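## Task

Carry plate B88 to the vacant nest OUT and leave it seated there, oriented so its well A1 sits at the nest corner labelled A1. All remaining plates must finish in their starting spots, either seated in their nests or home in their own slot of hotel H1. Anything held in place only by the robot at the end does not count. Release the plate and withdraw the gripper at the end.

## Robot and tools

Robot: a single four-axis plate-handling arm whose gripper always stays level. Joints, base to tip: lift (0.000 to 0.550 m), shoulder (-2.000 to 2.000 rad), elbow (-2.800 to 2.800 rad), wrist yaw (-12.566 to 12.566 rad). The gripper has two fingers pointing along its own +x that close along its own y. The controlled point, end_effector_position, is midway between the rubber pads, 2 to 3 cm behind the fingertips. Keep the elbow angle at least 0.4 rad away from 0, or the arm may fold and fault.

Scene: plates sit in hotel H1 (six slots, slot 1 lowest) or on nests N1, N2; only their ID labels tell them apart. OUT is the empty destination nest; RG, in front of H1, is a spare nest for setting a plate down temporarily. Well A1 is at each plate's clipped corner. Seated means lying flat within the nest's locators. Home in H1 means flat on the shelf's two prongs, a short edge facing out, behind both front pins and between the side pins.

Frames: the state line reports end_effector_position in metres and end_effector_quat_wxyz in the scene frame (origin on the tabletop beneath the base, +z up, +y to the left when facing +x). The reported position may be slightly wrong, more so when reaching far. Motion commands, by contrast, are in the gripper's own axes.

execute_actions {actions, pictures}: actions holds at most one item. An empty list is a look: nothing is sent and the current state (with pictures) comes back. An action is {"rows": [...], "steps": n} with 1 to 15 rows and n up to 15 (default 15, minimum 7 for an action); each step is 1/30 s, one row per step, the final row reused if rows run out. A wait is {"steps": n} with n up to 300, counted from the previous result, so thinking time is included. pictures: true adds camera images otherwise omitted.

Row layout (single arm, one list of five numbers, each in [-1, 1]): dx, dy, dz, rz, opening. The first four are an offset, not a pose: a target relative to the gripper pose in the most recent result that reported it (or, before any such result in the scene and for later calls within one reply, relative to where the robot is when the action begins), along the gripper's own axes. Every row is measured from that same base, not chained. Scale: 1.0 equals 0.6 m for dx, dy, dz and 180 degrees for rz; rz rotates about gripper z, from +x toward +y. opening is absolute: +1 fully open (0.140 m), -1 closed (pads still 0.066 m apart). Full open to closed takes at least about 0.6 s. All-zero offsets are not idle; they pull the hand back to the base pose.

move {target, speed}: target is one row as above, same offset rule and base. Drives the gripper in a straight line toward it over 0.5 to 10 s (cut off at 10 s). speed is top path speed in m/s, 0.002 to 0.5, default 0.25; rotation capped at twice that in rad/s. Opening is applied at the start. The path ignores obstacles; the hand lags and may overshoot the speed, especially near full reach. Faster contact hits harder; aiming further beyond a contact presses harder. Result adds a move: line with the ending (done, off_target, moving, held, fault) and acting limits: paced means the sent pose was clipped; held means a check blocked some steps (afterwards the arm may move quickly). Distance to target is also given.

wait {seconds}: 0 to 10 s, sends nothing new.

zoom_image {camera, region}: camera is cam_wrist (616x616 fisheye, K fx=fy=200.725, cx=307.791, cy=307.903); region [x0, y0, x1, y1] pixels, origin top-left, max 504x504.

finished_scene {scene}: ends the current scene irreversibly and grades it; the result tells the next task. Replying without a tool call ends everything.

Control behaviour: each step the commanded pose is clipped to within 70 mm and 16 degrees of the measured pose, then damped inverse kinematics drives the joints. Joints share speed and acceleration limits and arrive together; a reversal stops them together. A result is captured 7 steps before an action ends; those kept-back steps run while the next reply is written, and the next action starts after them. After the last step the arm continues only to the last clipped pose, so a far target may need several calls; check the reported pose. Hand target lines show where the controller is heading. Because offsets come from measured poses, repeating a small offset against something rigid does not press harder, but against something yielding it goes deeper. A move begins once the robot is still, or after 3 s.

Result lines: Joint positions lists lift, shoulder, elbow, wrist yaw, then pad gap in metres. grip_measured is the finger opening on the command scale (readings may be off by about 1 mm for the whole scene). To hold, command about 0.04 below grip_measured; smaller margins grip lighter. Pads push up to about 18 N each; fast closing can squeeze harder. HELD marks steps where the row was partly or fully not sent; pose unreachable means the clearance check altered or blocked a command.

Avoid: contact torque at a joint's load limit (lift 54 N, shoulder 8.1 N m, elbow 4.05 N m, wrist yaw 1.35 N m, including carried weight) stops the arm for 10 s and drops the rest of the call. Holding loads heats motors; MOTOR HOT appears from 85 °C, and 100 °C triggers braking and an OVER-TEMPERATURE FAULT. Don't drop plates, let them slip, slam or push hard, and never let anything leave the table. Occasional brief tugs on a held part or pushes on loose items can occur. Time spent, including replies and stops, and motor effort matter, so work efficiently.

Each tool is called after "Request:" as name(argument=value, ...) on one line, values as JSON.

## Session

Request:
execute_actions(actions=[])

Scene clock: 0.00 s of 9600.00 s.
end_effector_position=(+0.5469, -0.1476, +0.3663) grip_measured=+0.98 end_effector_quat_wxyz=(+0.831, +0.000, +0.000, +0.557)
Joint positions: [ 0.361 -0.146  1.891 -0.564  0.139]
Motor temperatures (°C, as the motors report them): [31 25 25 26]
Hand target: +0.547, -0.148, +0.366; +0.831, +0.000, +0.000, +0.557

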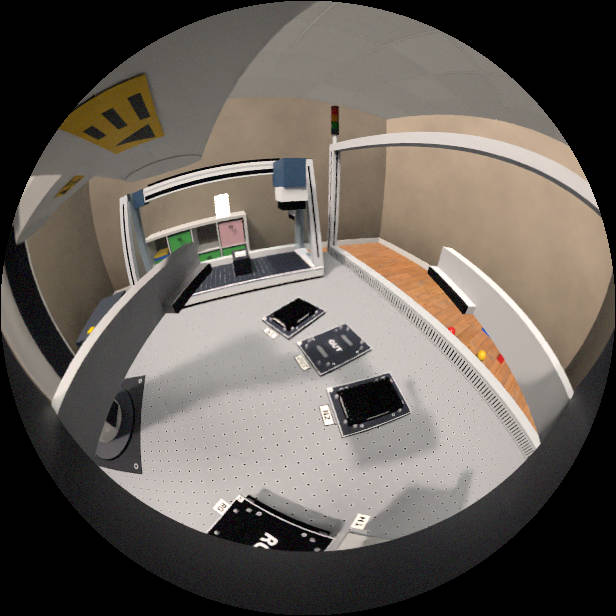

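Request:
zoom_image(camera="cam_wrist", region=[240, 280, 440, 450])

Request:
zoom_image(camera="cam_wrist", region=[180, 450, 440, 580])

Region (240, 280, 440, 450) of cam_wrist's 616x616 image, scaled by 2.520, with more detail than that image has; it fills the top 428 rows of this view, and the rest is white.

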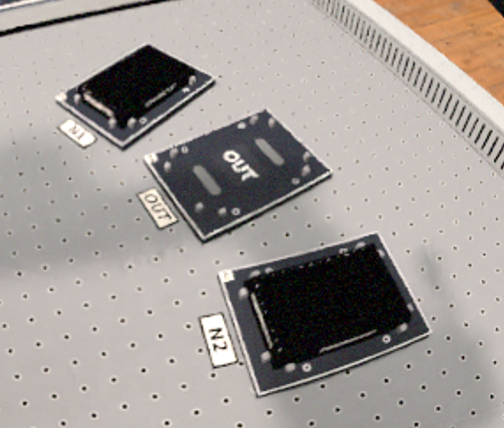

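Region (180, 450, 440, 580) of cam_wrist's 616x616 image, scaled by 1.938, with more detail than that image has.

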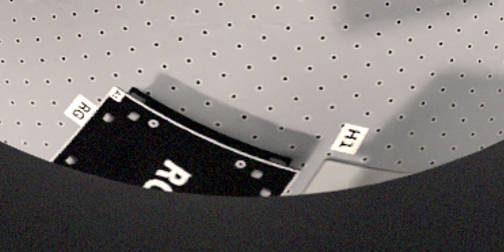

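Request:
move(target=[-0.328, 0.130, 0.06, -0.634, 0.3], speed=0.5)

Scene clock: 8.57 s of 9600.00 s.
end_effector_position=(+0.3999, -0.2998, +0.4023) grip_measured=+0.30 end_effector_quat_wxyz=(+0.919, +0.000, +0.000, -0.394)
Joint positions: [ 0.397 -0.043  0.932 -1.7    0.114]
Motor temperatures (°C, as the motors report them): [31 25 25 26]
Hand target: +0.400, -0.300, +0.402; +0.919, +0.000, +0.000, -0.395
Off the commanded pose: 0.000 m, 0 deg.
Kept back: nothing.
After step 90, 3.17 s passed at rest.
move: done

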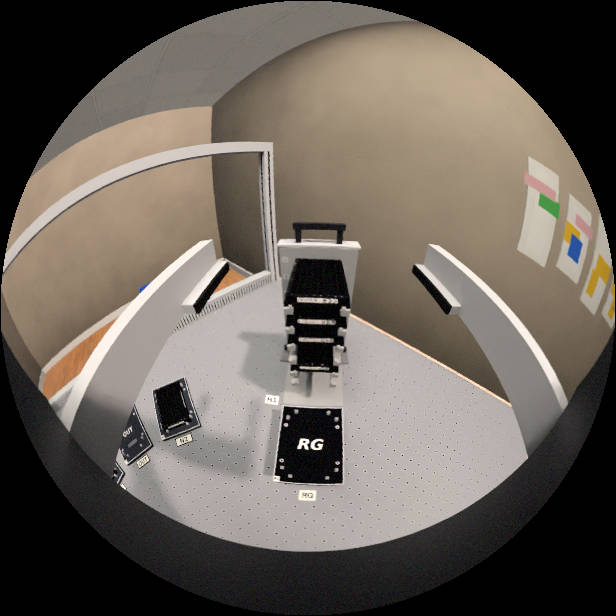

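Request:
zoom_image(camera="cam_wrist", region=[260, 220, 380, 410])

Region (260, 220, 380, 410) of cam_wrist's 616x616 image, scaled by 2.653, with more detail than that image has; it fills the left 318 columns of this view, and the rest is white.

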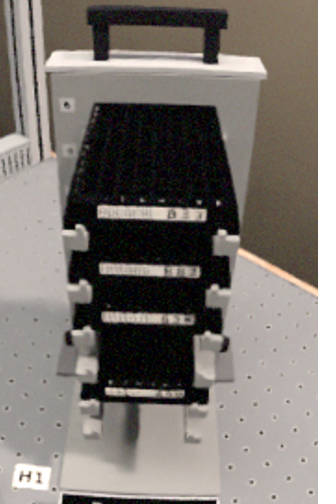

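Request:
move(target=[0.06, 0.0, -0.27, 0, 0.3], speed=0.3)

Request:
zoom_image(camera="cam_wrist", region=[230, 130, 410, 330])

Scene clock: 12.33 s of 9600.00 s.
end_effector_position=(+0.4248, -0.3258, +0.2402) grip_measured=+0.30 end_effector_quat_wxyz=(+0.919, +0.000, +0.000, -0.394)
Joint positions: [ 0.235 -0.072  1.09  -1.829  0.114]
Motor temperatures (°C, as the motors report them): [31 25 25 26]
Hand target: +0.425, -0.326, +0.240; +0.919, +0.000, +0.000, -0.394
Off the commanded pose: 0.000 m, 0 deg.
Kept back: nothing.
move: done

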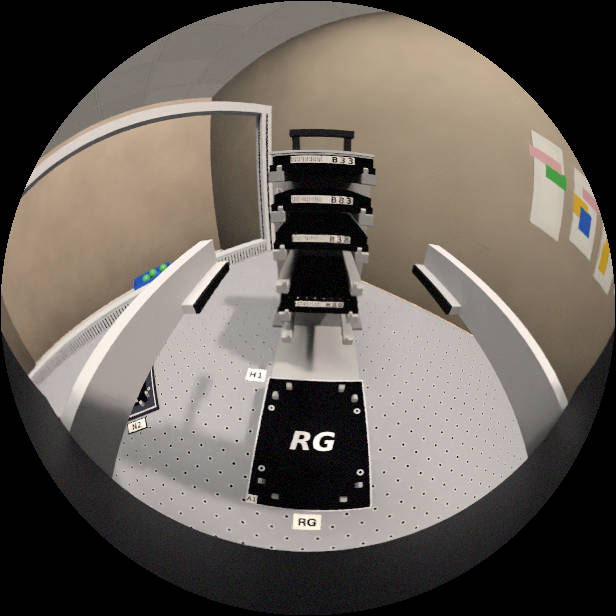

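Region (230, 130, 410, 330) of cam_wrist's 616x616 image, scaled by 2.520, with more detail than that image has; it fills the left 454 columns of this view, and the rest is white.

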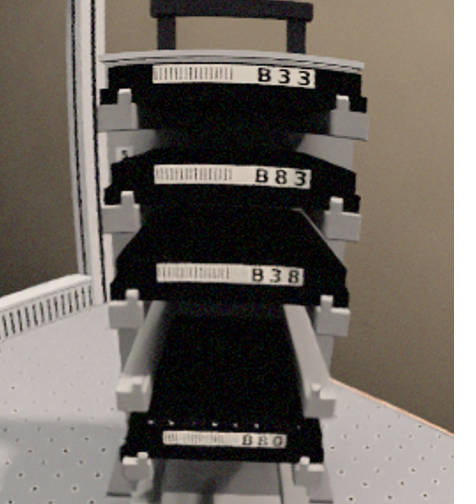

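Request:
zoom_image(camera="cam_wrist", region=[270, 280, 370, 330])

Region (270, 280, 370, 330) of cam_wrist's 616x616 image, scaled by 5.040, with more detail than that image has.

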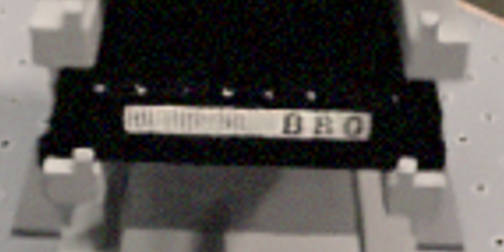

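Request:
move(target=[-0.1326, 0.4766, -0.2753, 0.2022, 0.3], speed=0.4)

Request:
zoom_image(camera="cam_wrist", region=[210, 180, 430, 340])

Scene clock: 15.83 s of 9600.00 s.
end_effector_position=(+0.5772, -0.0711, +0.0750) grip_measured=+0.30 end_effector_quat_wxyz=(+0.996, +0.000, +0.000, -0.087)
Joint positions: [ 0.07   0.73   1.075 -1.979  0.114]
Motor temperatures (°C, as the motors report them): [31 25 25 26]
Hand target: +0.577, -0.071, +0.075; +0.996, +0.000, +0.000, -0.087
Off the commanded pose: 0.000 m, 0 deg.
Kept back: nothing.
move: done

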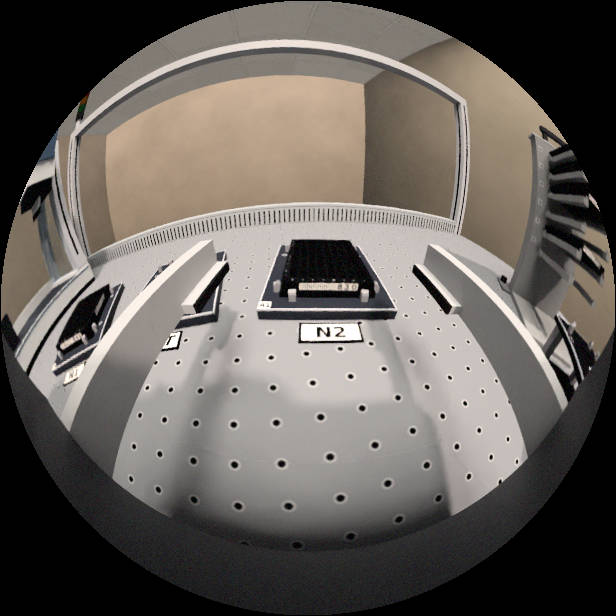

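Region (210, 180, 430, 340) of cam_wrist's 616x616 image, scaled by 2.291, with more detail than that image has; it fills the top 367 rows of this view, and the rest is white.

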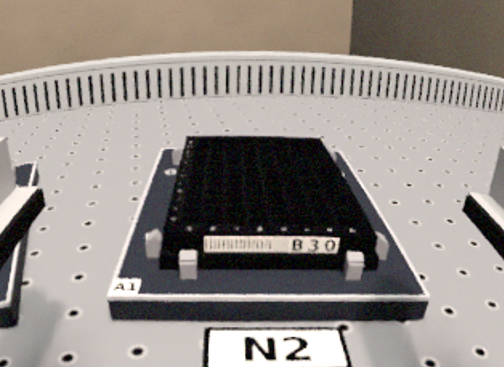

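Request:
zoom_image(camera="cam_wrist", region=[40, 270, 140, 390])

Region (40, 270, 140, 390) of cam_wrist's 616x616 image, scaled by 4.200, with more detail than that image has.

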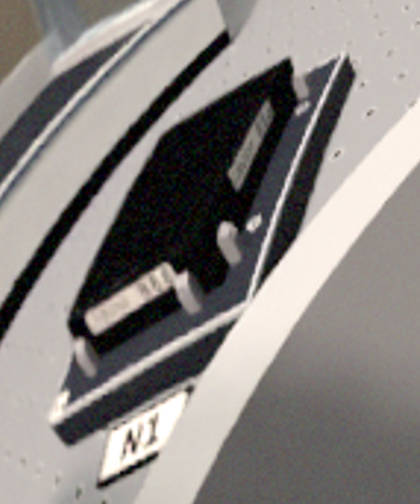

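Request:
move(target=[-0.1434, 0.437, 0.0, 0.2028, 0.3], speed=0.4)

Request:
zoom_image(camera="cam_wrist", region=[210, 180, 430, 340])

Scene clock: 19.57 s of 9600.00 s.
end_effector_position=(+0.5381, +0.2022, +0.0750) grip_measured=+0.30 end_effector_quat_wxyz=(+0.973, +0.000, +0.000, +0.230)
Joint positions: [ 0.07   1.424  1.109 -2.069  0.114]
Motor temperatures (°C, as the motors report them): [31 25 25 26]
Hand target: +0.538, +0.202, +0.075; +0.973, +0.000, +0.000, +0.229
Off the commanded pose: 0.000 m, 0 deg.
Kept back: nothing.
move: done

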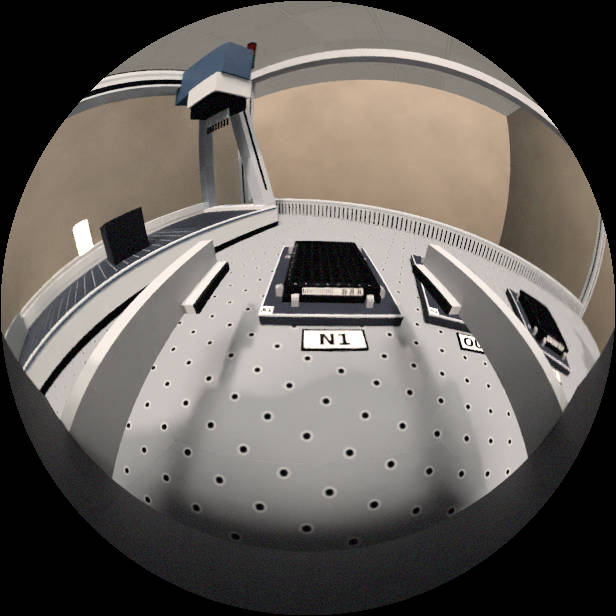

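Region (210, 180, 430, 340) of cam_wrist's 616x616 image, scaled by 2.291, with more detail than that image has; it fills the top 367 rows of this view, and the rest is white.

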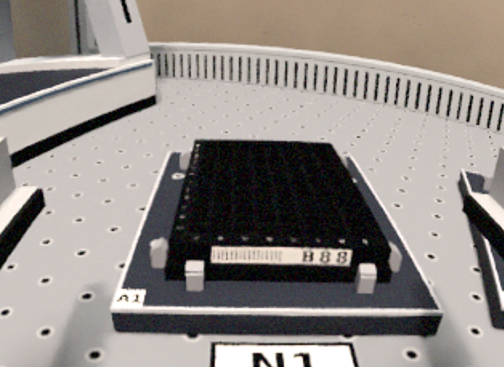

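Request:
zoom_image(camera="cam_wrist", region=[270, 230, 400, 320])

Region (270, 230, 400, 320) of cam_wrist's 616x616 image, scaled by 3.877, with more detail than that image has; it fills the top 349 rows of this view, and the rest is white.

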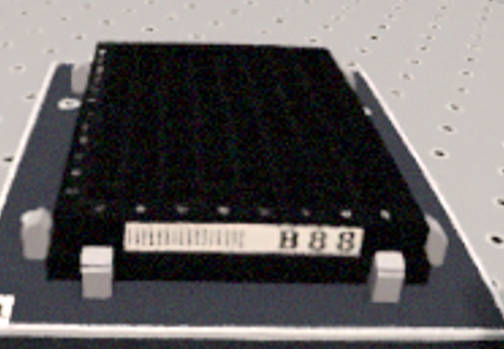

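Request:
move(target=[0.2078, -0.0185, -0.008, -0.0094, 0.3], speed=0.25)

Request:
zoom_image(camera="cam_wrist", region=[170, 240, 470, 540])

Scene clock: 23.13 s of 9600.00 s.
end_effector_position=(+0.6546, +0.2479, +0.0703) grip_measured=+0.30 end_effector_quat_wxyz=(+0.977, +0.000, +0.000, +0.215)
Joint positions: [ 0.065  1.123  1.751 -2.44   0.114]
Motor temperatures (°C, as the motors report them): [31 25 25 26]
Hand target: +0.655, +0.248, +0.070; +0.977, +0.000, +0.000, +0.215
Off the commanded pose: 0.000 m, 0 deg.
Kept back: nothing.
move: done

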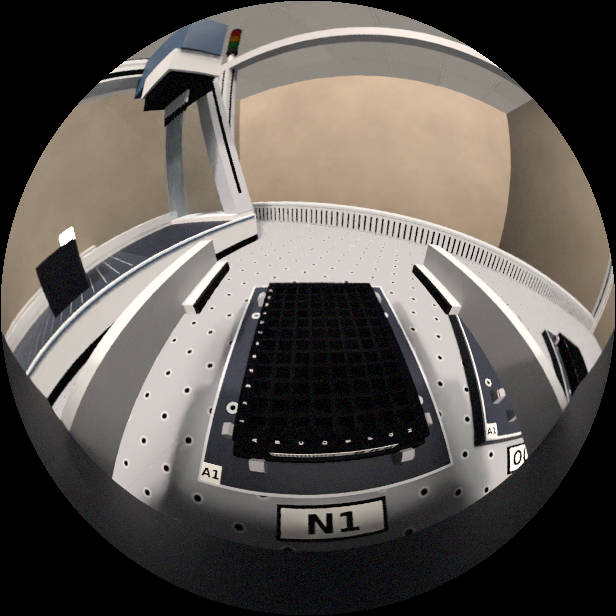

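Region (170, 240, 470, 540) of cam_wrist's 616x616 image, scaled by 1.680, with more detail than that image has.

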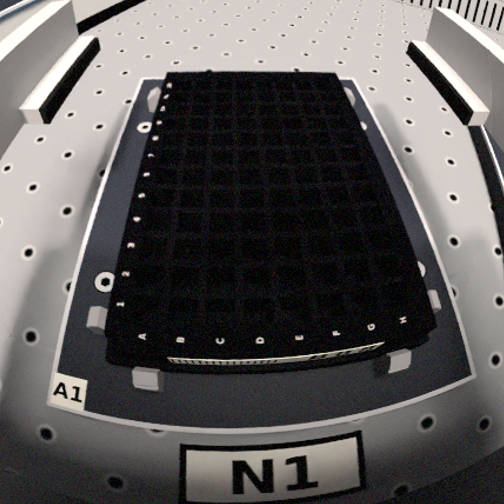

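Request:
move(target=[0, 0, -0.0622, 0, 0.3], speed=0.1)

Scene clock: 25.30 s of 9600.00 s.
end_effector_position=(+0.6546, +0.2479, +0.0329) grip_measured=+0.30 end_effector_quat_wxyz=(+0.977, +0.000, +0.000, +0.215)
Joint positions: [ 0.028  1.123  1.751 -2.44   0.114]
Motor temperatures (°C, as the motors report them): [31 25 25 26]
Hand target: +0.655, +0.248, +0.033; +0.977, +0.000, +0.000, +0.215
Off the commanded pose: 0.000 m, 0 deg.
Kept back: nothing.
move: done

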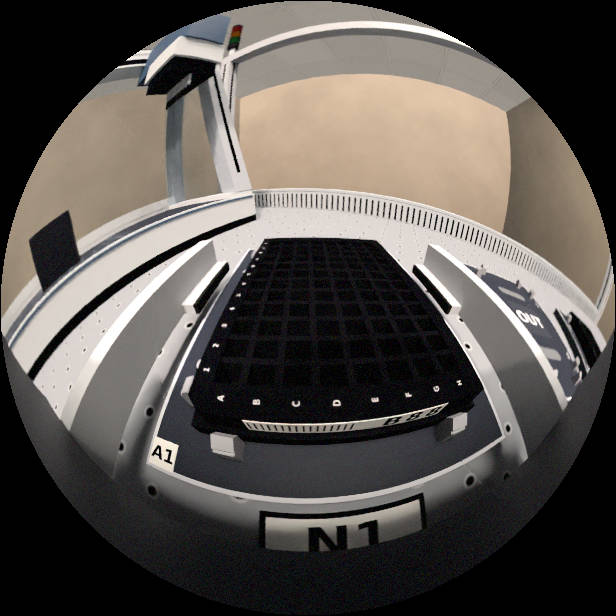

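Request:
zoom_image(camera="cam_wrist", region=[160, 220, 500, 440])

Region (160, 220, 500, 440) of cam_wrist's 616x616 image, scaled by 1.482, with more detail than that image has; it fills the top 326 rows of this view, and the rest is white.

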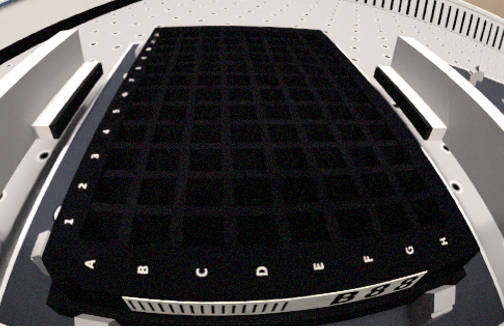

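Request:
execute_actions(actions=[{"rows": [[0,0,0,0,0.25],[0,0,0,0,0.2],[0,0,0,0,0.15],[0,0,0,0,0.1],[0,0,0,0,0.05],[0,0,0,0,0.0],[0,0,0,0,-0.05],[0,0,0,0,-0.1],[0,0,0,0,-0.14],[0,0,0,0,-0.18],[0,0,0,0,-0.21],[0,0,0,0,-0.24],[0,0,0,0,-0.26],[0,0,0,0,-0.28],[0,0,0,0,-0.3]], "steps": 15}])

Request:
execute_actions(actions=[])

Request:
zoom_image(camera="cam_wrist", region=[180, 230, 480, 400])

Scene clock: 26.93 s of 9600.00 s.
end_effector_position=(+0.6546, +0.2479, +0.0329) grip_measured=-0.06 end_effector_quat_wxyz=(+0.977, +0.000, +0.000, +0.215)
Joint positions: [ 0.028  1.123  1.751 -2.44   0.101]
Motor temperatures (°C, as the motors report them): [31 25 25 26]
Steps of this call (steps 1 to 41: nothing new was sent; steps 42 to 49: the first 8 steps of this action). Readings (end_effector_position):
42: (+0.6546, +0.2479, +0.0329)
43: (+0.6546, +0.2479, +0.0329)
45: (+0.6546, +0.2479, +0.0329)
49: the state above

Scene clock: 27.17 s of 9600.00 s.
end_effector_position=(+0.6546, +0.2479, +0.0329) grip_measured=-0.28 end_effector_quat_wxyz=(+0.977, +0.000, +0.000, +0.215)
Joint positions: [ 0.028  1.123  1.751 -2.44   0.093]
Motor temperatures (°C, as the motors report them): [31 25 25 26]
Hand target: +0.655, +0.248, +0.033; +0.977, +0.000, +0.000, +0.215
Off the commanded pose: 0.000 m, 0 deg.
Kept back: nothing.
Steps of this call (steps 1 to 7: the last 7 steps of your previous action). Readings (end_effector_position):
1: (+0.6546, +0.2479, +0.0329)
2: (+0.6546, +0.2479, +0.0329)
4: (+0.6546, +0.2479, +0.0329)
7: the state above

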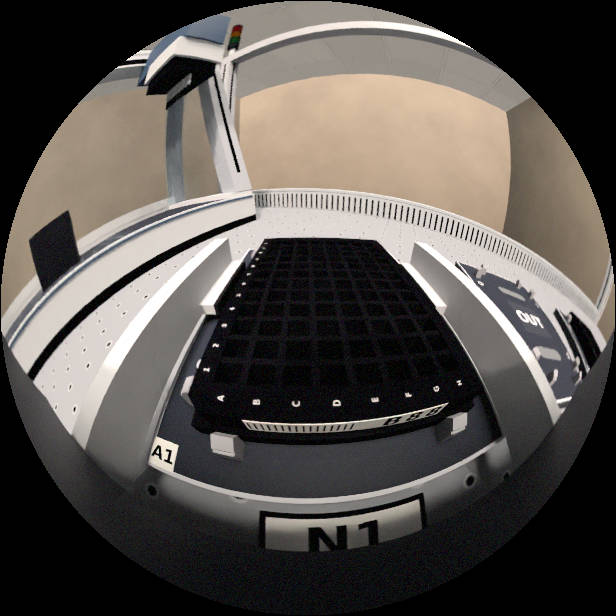

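Region (180, 230, 480, 400) of cam_wrist's 616x616 image, scaled by 1.680, with more detail than that image has; it fills the top 286 rows of this view, and the rest is white.

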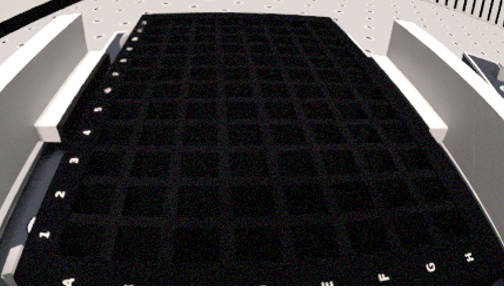

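Request:
execute_actions(actions=[{"rows": [[0,0,0,0,-0.33],[0,0,0,0,-0.36],[0,0,0,0,-0.38],[0,0,0,0,-0.40],[0,0,0,0,-0.42],[0,0,0,0,-0.43],[0,0,0,0,-0.44],[0,0,0,0,-0.45],[0,0,0,0,-0.46],[0,0,0,0,-0.47],[0,0,0,0,-0.48],[0,0,0,0,-0.49],[0,0,0,0,-0.50],[0,0,0,0,-0.51],[0,0,0,0,-0.52]], "steps": 15}])

Request:
execute_actions(actions=[], pictures=false)

Scene clock: 28.03 s of 9600.00 s.
end_effector_position=(+0.6546, +0.2479, +0.0329) grip_measured=-0.44 end_effector_quat_wxyz=(+0.977, +0.000, +0.000, +0.215)
Joint positions: [ 0.028  1.123  1.751 -2.44   0.087]
Motor temperatures (°C, as the motors report them): [31 25 25 26]
Steps of this call (steps 1 to 18: nothing new was sent; steps 19 to 26: the first 8 steps of this action). Readings (end_effector_position):
19: (+0.6546, +0.2479, +0.0329)
20: (+0.6546, +0.2479, +0.0329)
22: (+0.6546, +0.2479, +0.0329)
26: the state above

Scene clock: 28.27 s of 9600.00 s.
end_effector_position=(+0.6548, +0.2473, +0.0330) grip_measured=-0.51 end_effector_quat_wxyz=(+0.977, +0.000, +0.000, +0.214)
Joint positions: [ 0.028  1.123  1.75  -2.441  0.084]
Motor temperatures (°C, as the motors report them): [31 25 25 26]
Hand target: +0.655, +0.248, +0.033; +0.977, +0.000, +0.000, +0.215
Off the commanded pose: 0.001 m, 0 deg.
Kept back: nothing.
Steps of this call (steps 1 to 7: the last 7 steps of your previous action). Readings (end_effector_position):
1: (+0.6547, +0.2478, +0.0329)
2: (+0.6547, +0.2477, +0.0329)
4: (+0.6548, +0.2474, +0.0329)
7: the state above

Request:
execute_actions(actions=[{"rows": [[0,-0.001,0,0,-0.53],[0,-0.001,0,0,-0.54],[0,-0.001,0,0,-0.55],[0,-0.001,0,0,-0.56],[0,-0.001,0,0,-0.57]], "steps": 12}])

Request:
execute_actions(actions=[], pictures=false)

Scene clock: 29.33 s of 9600.00 s.
end_effector_position=(+0.6550, +0.2470, +0.0332) grip_measured=-0.56 end_effector_quat_wxyz=(+0.977, +0.000, +0.000, +0.215)
Joint positions: [ 0.028  1.122  1.75  -2.439  0.082]
Motor temperatures (°C, as the motors report them): [31 25 25 26]
Steps of this call (steps 1 to 27: nothing new was sent; steps 28 to 32: the first 5 steps of this action). Readings (end_effector_position):
28: (+0.6549, +0.2473, +0.0331)
29: (+0.6550, +0.2470, +0.0332)
31: (+0.6550, +0.2470, +0.0332)
32: the state above

Scene clock: 29.57 s of 9600.00 s.
end_effector_position=(+0.6550, +0.2471, +0.0332) grip_measured=-0.56 end_effector_quat_wxyz=(+0.977, +0.000, +0.000, +0.215)
Joint positions: [ 0.028  1.122  1.75  -2.439  0.082]
Motor temperatures (°C, as the motors report them): [31 25 25 26]
Hand target: +0.655, +0.247, +0.033; +0.977, +0.000, +0.000, +0.214
Off the commanded pose: 0.000 m, 0 deg.
Kept back: nothing.
Steps of this call (steps 1 to 7: the last 7 steps of your previous action). Readings (end_effector_position):
1: (+0.6550, +0.2471, +0.0332)
2: (+0.6550, +0.2471, +0.0332)
4: (+0.6550, +0.2471, +0.0332)
7: the state above

Request:
execute_actions(actions=[{"rows": [[0,0,0,0,-0.58],[0,0,0,0,-0.59],[0,0,0,0,-0.60],[0,0,0,0,-0.61]], "steps": 12}])

Request:
execute_actions(actions=[])

Scene clock: 30.40 s of 9600.00 s.
end_effector_position=(+0.6551, +0.2467, +0.0333) grip_measured=-0.58 end_effector_quat_wxyz=(+0.977, +0.000, +0.000, +0.214)
Joint positions: [ 0.028  1.121  1.75  -2.439  0.082]
Motor temperatures (°C, as the motors report them): [31 25 25 26]
Steps of this call (steps 1 to 20: nothing new was sent; steps 21 to 25: the first 5 steps of this action). Readings (end_effector_position):
21: (+0.6550, +0.2471, +0.0332)
22: (+0.6551, +0.2469, +0.0333)
24: (+0.6551, +0.2467, +0.0333)
25: the state above

Scene clock: 30.63 s of 9600.00 s.
end_effector_position=(+0.6551, +0.2467, +0.0333) grip_measured=-0.58 end_effector_quat_wxyz=(+0.977, +0.000, +0.000, +0.214)
Joint positions: [ 0.028  1.121  1.75  -2.439  0.082]
Motor temperatures (°C, as the motors report them): [31 25 25 26]
Hand target: +0.655, +0.247, +0.033; +0.977, +0.000, +0.000, +0.215
Off the commanded pose: 0.000 m, 0 deg.
Kept back: nothing.
Steps of this call (steps 1 to 7: the last 7 steps of your previous action). Readings (end_effector_position):
1: (+0.6551, +0.2467, +0.0333)
2: (+0.6551, +0.2467, +0.0333)
4: (+0.6551, +0.2467, +0.0333)
7: the state above

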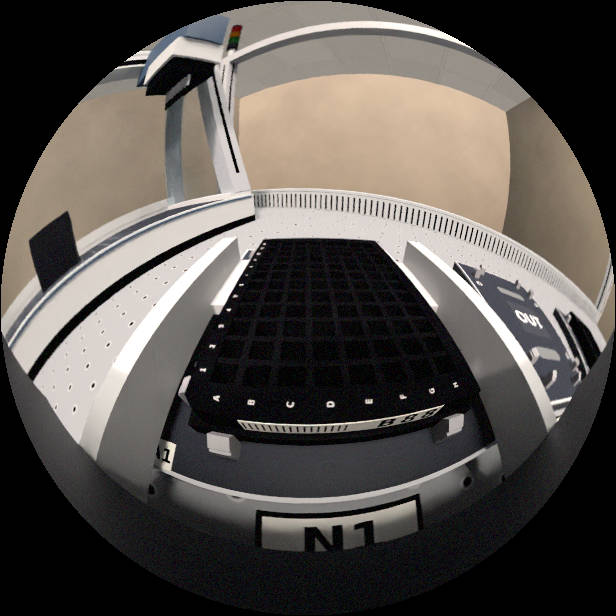

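Request:
execute_actions(actions=[{"rows": [[0,0,0,0,-0.615],[0,0,0,0,-0.62],[0,0,0,0,-0.625]], "steps": 10}])

Request:
execute_actions(actions=[], pictures=false)

Scene clock: 31.50 s of 9600.00 s.
end_effector_position=(+0.6551, +0.2466, +0.0333) grip_measured=-0.58 end_effector_quat_wxyz=(+0.977, +0.000, +0.000, +0.214)
Joint positions: [ 0.028  1.121  1.75  -2.439  0.081]
Motor temperatures (°C, as the motors report them): [31 25 25 26]
Steps of this call (steps 1 to 23: nothing new was sent; steps 24 to 26: the first 3 steps of this action). Readings (end_effector_position):
24: (+0.6551, +0.2467, +0.0333)
25: (+0.6551, +0.2466, +0.0333)
26: the state above

Scene clock: 31.73 s of 9600.00 s.
end_effector_position=(+0.6551, +0.2466, +0.0333) grip_measured=-0.58 end_effector_quat_wxyz=(+0.977, +0.000, +0.000, +0.214)
Joint positions: [ 0.028  1.121  1.75  -2.439  0.081]
Motor temperatures (°C, as the motors report them): [31 25 25 26]
Hand target: +0.655, +0.247, +0.033; +0.977, +0.000, +0.000, +0.214
Off the commanded pose: 0.000 m, 0 deg.
Kept back: nothing.
Steps of this call (steps 1 to 7: the last 7 steps of your previous action). Readings (end_effector_position):
1: (+0.6551, +0.2466, +0.0333)
2: (+0.6551, +0.2466, +0.0333)
4: (+0.6551, +0.2466, +0.0333)
7: the state above

Request:
move(target=[0, 0, 0.07, 0, -0.625], speed=0.1)

Scene clock: 32.73 s of 9600.00 s.
end_effector_position=(+0.6551, +0.2466, +0.0754) grip_measured=-0.58 end_effector_quat_wxyz=(+0.977, +0.000, +0.000, +0.214)
Joint positions: [ 0.07   1.121  1.75  -2.439  0.081]
Motor temperatures (°C, as the motors report them): [31 25 25 26]
Hand target: +0.655, +0.247, +0.075; +0.977, +0.000, +0.000, +0.214
Off the commanded pose: 0.000 m, 0 deg.
Kept back: nothing.
move: done

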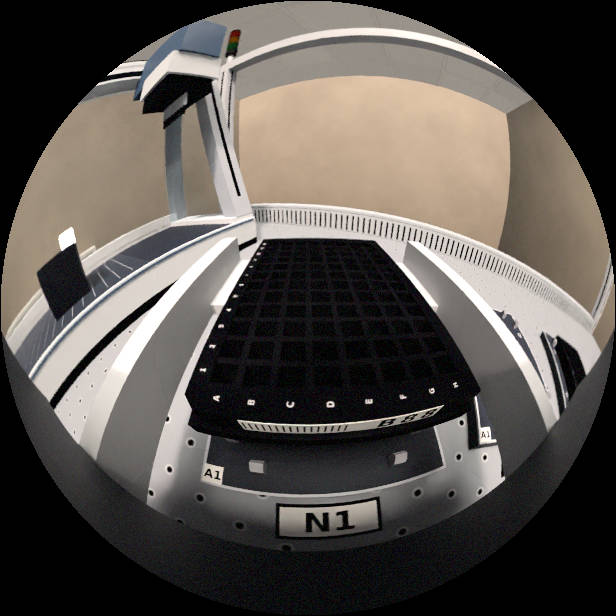

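Request:
zoom_image(camera="cam_wrist", region=[180, 400, 480, 550])

Region (180, 400, 480, 550) of cam_wrist's 616x616 image, scaled by 1.680, with more detail than that image has.

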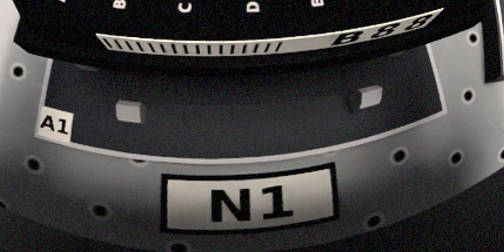

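Request:
zoom_image(camera="cam_wrist", region=[190, 430, 330, 510])

Request:
zoom_image(camera="cam_wrist", region=[330, 430, 470, 510])

Region (190, 430, 330, 510) of cam_wrist's 616x616 image, scaled by 3.600, with more detail than that image has; it fills the top 288 rows of this view, and the rest is white.

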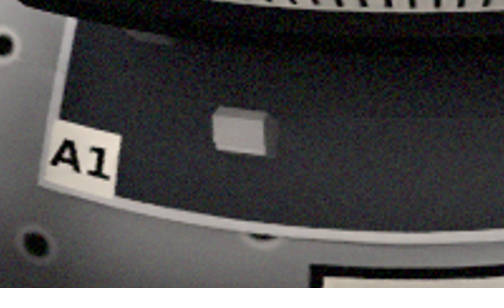

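Region (330, 430, 470, 510) of cam_wrist's 616x616 image, scaled by 3.600, with more detail than that image has; it fills the top 288 rows of this view, and the rest is white.

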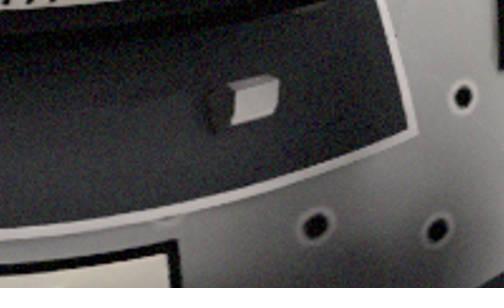

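Request:
move(target=[-0.0225, -0.2916, 0.0, -0.1011, -0.625], speed=0.2)

Request:
zoom_image(camera="cam_wrist", region=[190, 430, 330, 510])

Request:
zoom_image(camera="cam_wrist", region=[330, 430, 470, 510])

Scene clock: 37.93 s of 9600.00 s.
end_effector_position=(+0.7161, +0.0820, +0.0754) grip_measured=-0.58 end_effector_quat_wxyz=(+0.998, +0.000, +0.000, +0.057)
Joint positions: [ 0.07   0.774  1.796 -2.456  0.081]
Motor temperatures (°C, as the motors report them): [31 25 25 26]
Hand target: +0.716, +0.082, +0.075; +0.998, +0.000, +0.000, +0.057
Off the commanded pose: 0.000 m, 0 deg.
Kept back: nothing.
After step 90, 0.97 s passed at rest.
move: done

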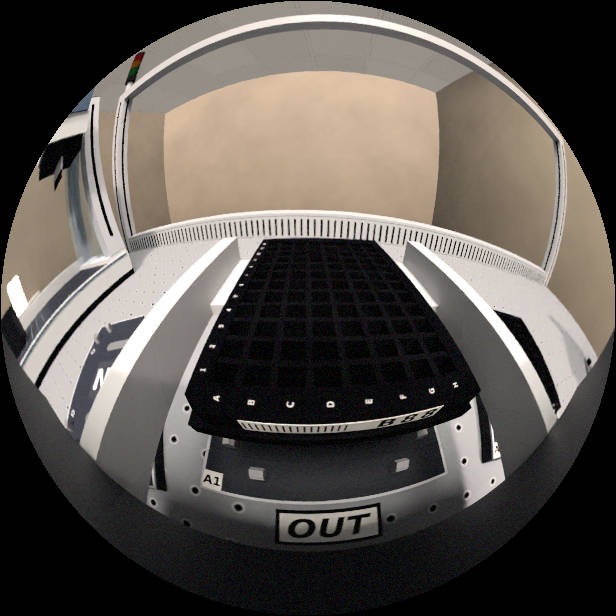

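Region (190, 430, 330, 510) of cam_wrist's 616x616 image, scaled by 3.600, with more detail than that image has; it fills the top 288 rows of this view, and the rest is white.

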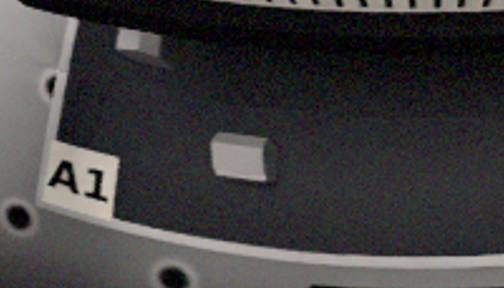

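Region (330, 430, 470, 510) of cam_wrist's 616x616 image, scaled by 3.600, with more detail than that image has; it fills the top 288 rows of this view, and the rest is white.

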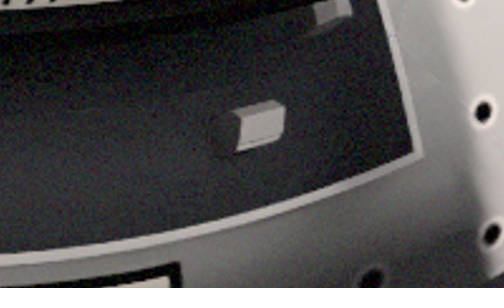

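Request:
move(target=[-0.0058, 0.0, -0.047, -0.001, -0.625], speed=0.08)

Request:
zoom_image(camera="cam_wrist", region=[160, 360, 500, 520])

Scene clock: 40.13 s of 9600.00 s.
end_effector_position=(+0.7127, +0.0815, +0.0471) grip_measured=-0.58 end_effector_quat_wxyz=(+0.998, +0.000, +0.000, +0.055)
Joint positions: [ 0.042  0.785  1.774 -2.449  0.081]
Motor temperatures (°C, as the motors report them): [31 25 25 26]
Hand target: +0.713, +0.082, +0.047; +0.998, +0.000, +0.000, +0.056
Off the commanded pose: 0.000 m, 0 deg.
Kept back: nothing.
move: done

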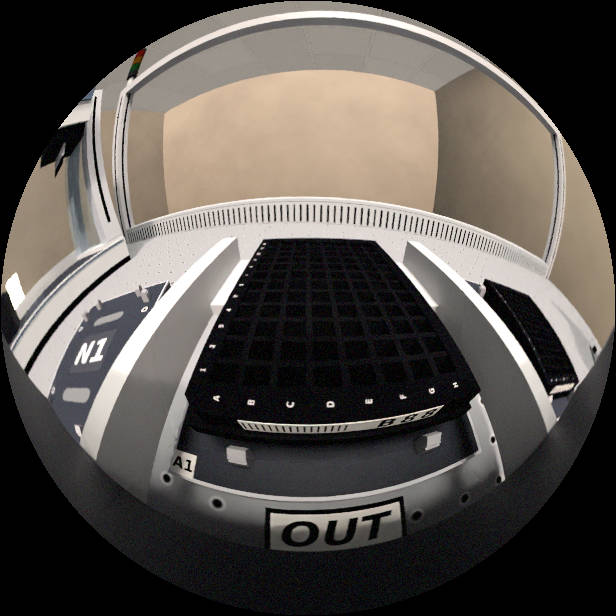

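Region (160, 360, 500, 520) of cam_wrist's 616x616 image, scaled by 1.482, with more detail than that image has; it fills the top 237 rows of this view, and the rest is white.

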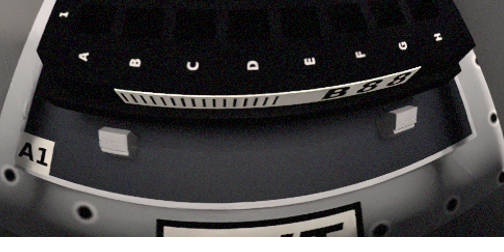

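Request:
zoom_image(camera="cam_wrist", region=[200, 215, 450, 320])

Region (200, 215, 450, 320) of cam_wrist's 616x616 image, scaled by 2.016, with more detail than that image has; it fills the top 212 rows of this view, and the rest is white.

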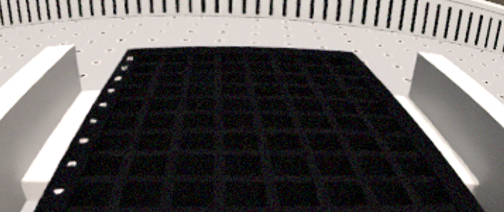

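Request:
move(target=[0.0, 0.0, -0.0218, 0.0, -0.625], speed=0.02)

Request:
zoom_image(camera="cam_wrist", region=[160, 360, 500, 520])

Scene clock: 41.67 s of 9600.00 s.
end_effector_position=(+0.7127, +0.0814, +0.0342) grip_measured=-0.58 end_effector_quat_wxyz=(+0.998, +0.000, +0.000, +0.055)
Joint positions: [ 0.029  0.785  1.774 -2.449  0.081]
Motor temperatures (°C, as the motors report them): [31 25 25 26]
Hand target: +0.713, +0.081, +0.034; +0.998, +0.000, +0.000, +0.055
Off the commanded pose: 0.000 m, 0 deg.
Kept back: nothing.
move: done

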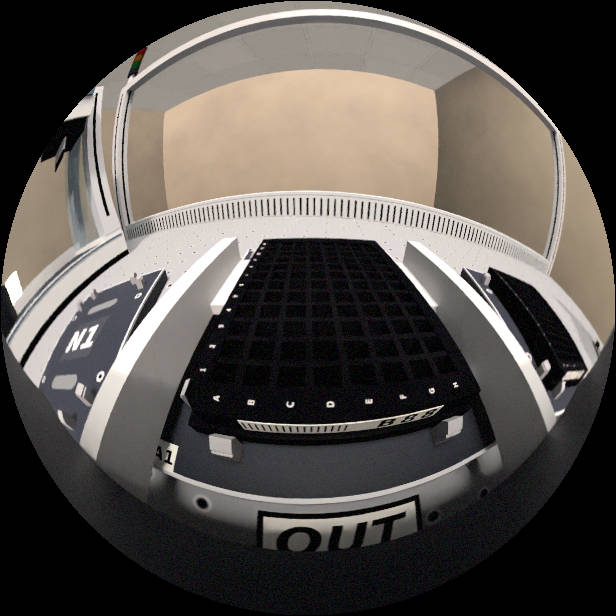

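Region (160, 360, 500, 520) of cam_wrist's 616x616 image, scaled by 1.482, with more detail than that image has; it fills the top 237 rows of this view, and the rest is white.

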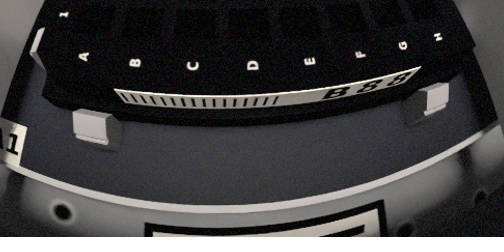

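Request:
execute_actions(actions=[{"rows": [[0,0,-0.0007,0,-0.625],[0,0,-0.0012,0,-0.625],[0,0,-0.0012,0,-0.625],[0,0,-0.0012,0,-0.61],[0,0,-0.0012,0,-0.595],[0,0,-0.0012,0,-0.58],[0,0,-0.0012,0,-0.565],[0,0,-0.0012,0,-0.55],[0,0,-0.0012,0,-0.53],[0,0,-0.0012,0,-0.50],[0,0,-0.0012,0,-0.45],[0,0,-0.0012,0,-0.38],[0,0,-0.0012,0,-0.28],[0,0,-0.0012,0,-0.15],[0,0,-0.0012,0,0.0]], "steps": 15}])

Request:
move(target=[0, 0, 0, 0, 0.3], speed=0.1)

Scene clock: 42.40 s of 9600.00 s.
end_effector_position=(+0.7126, +0.0816, +0.0341) grip_measured=-0.56 end_effector_quat_wxyz=(+0.998, +0.000, +0.000, +0.055)
Joint positions: [ 0.029  0.786  1.774 -2.449  0.082]
Motor temperatures (°C, as the motors report them): [31 25 25 26]
Steps of this call (steps 1 to 14: nothing new was sent; steps 15 to 22: the first 8 steps of this action). Readings (end_effector_position):
15: (+0.7127, +0.0814, +0.0342)
16: (+0.7127, +0.0814, +0.0341)
18: (+0.7127, +0.0814, +0.0341)
22: the state above

Scene clock: 43.40 s of 9600.00 s.
end_effector_position=(+0.7126, +0.0816, +0.0335) grip_measured=+0.30 end_effector_quat_wxyz=(+0.998, +0.000, +0.000, +0.056)
Joint positions: [ 0.029  0.785  1.774 -2.449  0.114]
Motor temperatures (°C, as the motors report them): [31 25 25 26]
Hand target: +0.713, +0.082, +0.034; +0.998, +0.000, +0.000, +0.056
Off your previous action's commanded pose: 0.000 m, 0 deg at its last step (step 7 of this call).
Off the commanded pose: 0.000 m, 0 deg.
Kept back: nothing.
move: done

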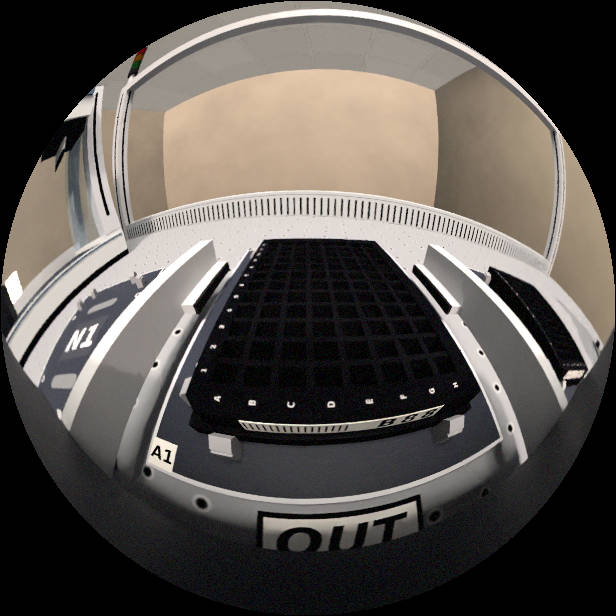

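Request:
move(target=[-0.22, 0, 0.06, 0, 0.3], speed=0.25)

Request:
zoom_image(camera="cam_wrist", region=[230, 210, 420, 340])

Scene clock: 44.90 s of 9600.00 s.
end_effector_position=(+0.5814, +0.0670, +0.0696) grip_measured=+0.30 end_effector_quat_wxyz=(+0.998, +0.000, +0.000, +0.055)
Joint positions: [ 0.065  1.089  1.092 -2.071  0.114]
Motor temperatures (°C, as the motors report them): [31 25 25 26]
Hand target: +0.581, +0.067, +0.070; +0.998, +0.000, +0.000, +0.056
Off the commanded pose: 0.000 m, 0 deg.
Kept back: nothing.
move: done

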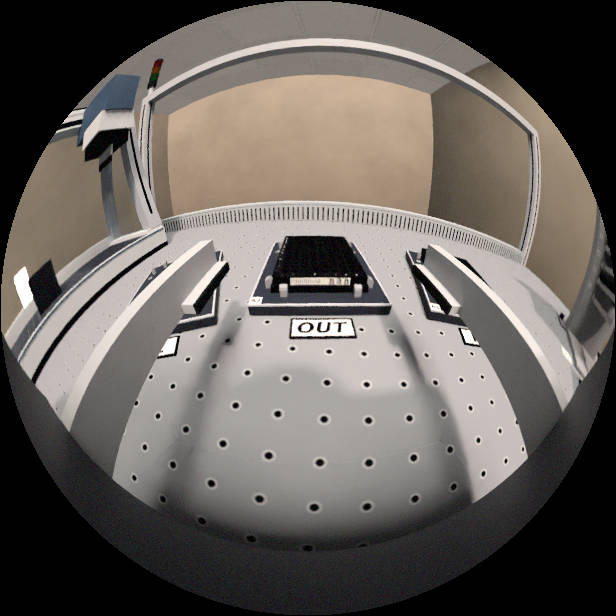

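Region (230, 210, 420, 340) of cam_wrist's 616x616 image, scaled by 2.653, with more detail than that image has; it fills the top 345 rows of this view, and the rest is white.

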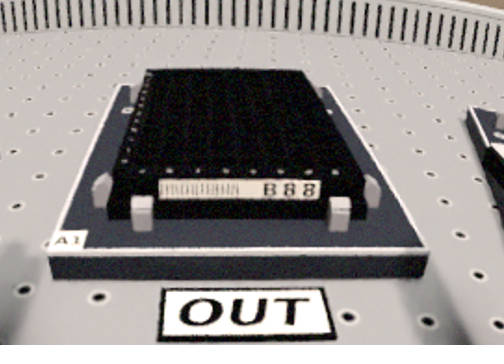

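Request:
finished_scene(scene=2)

The scene is finished: the task was done.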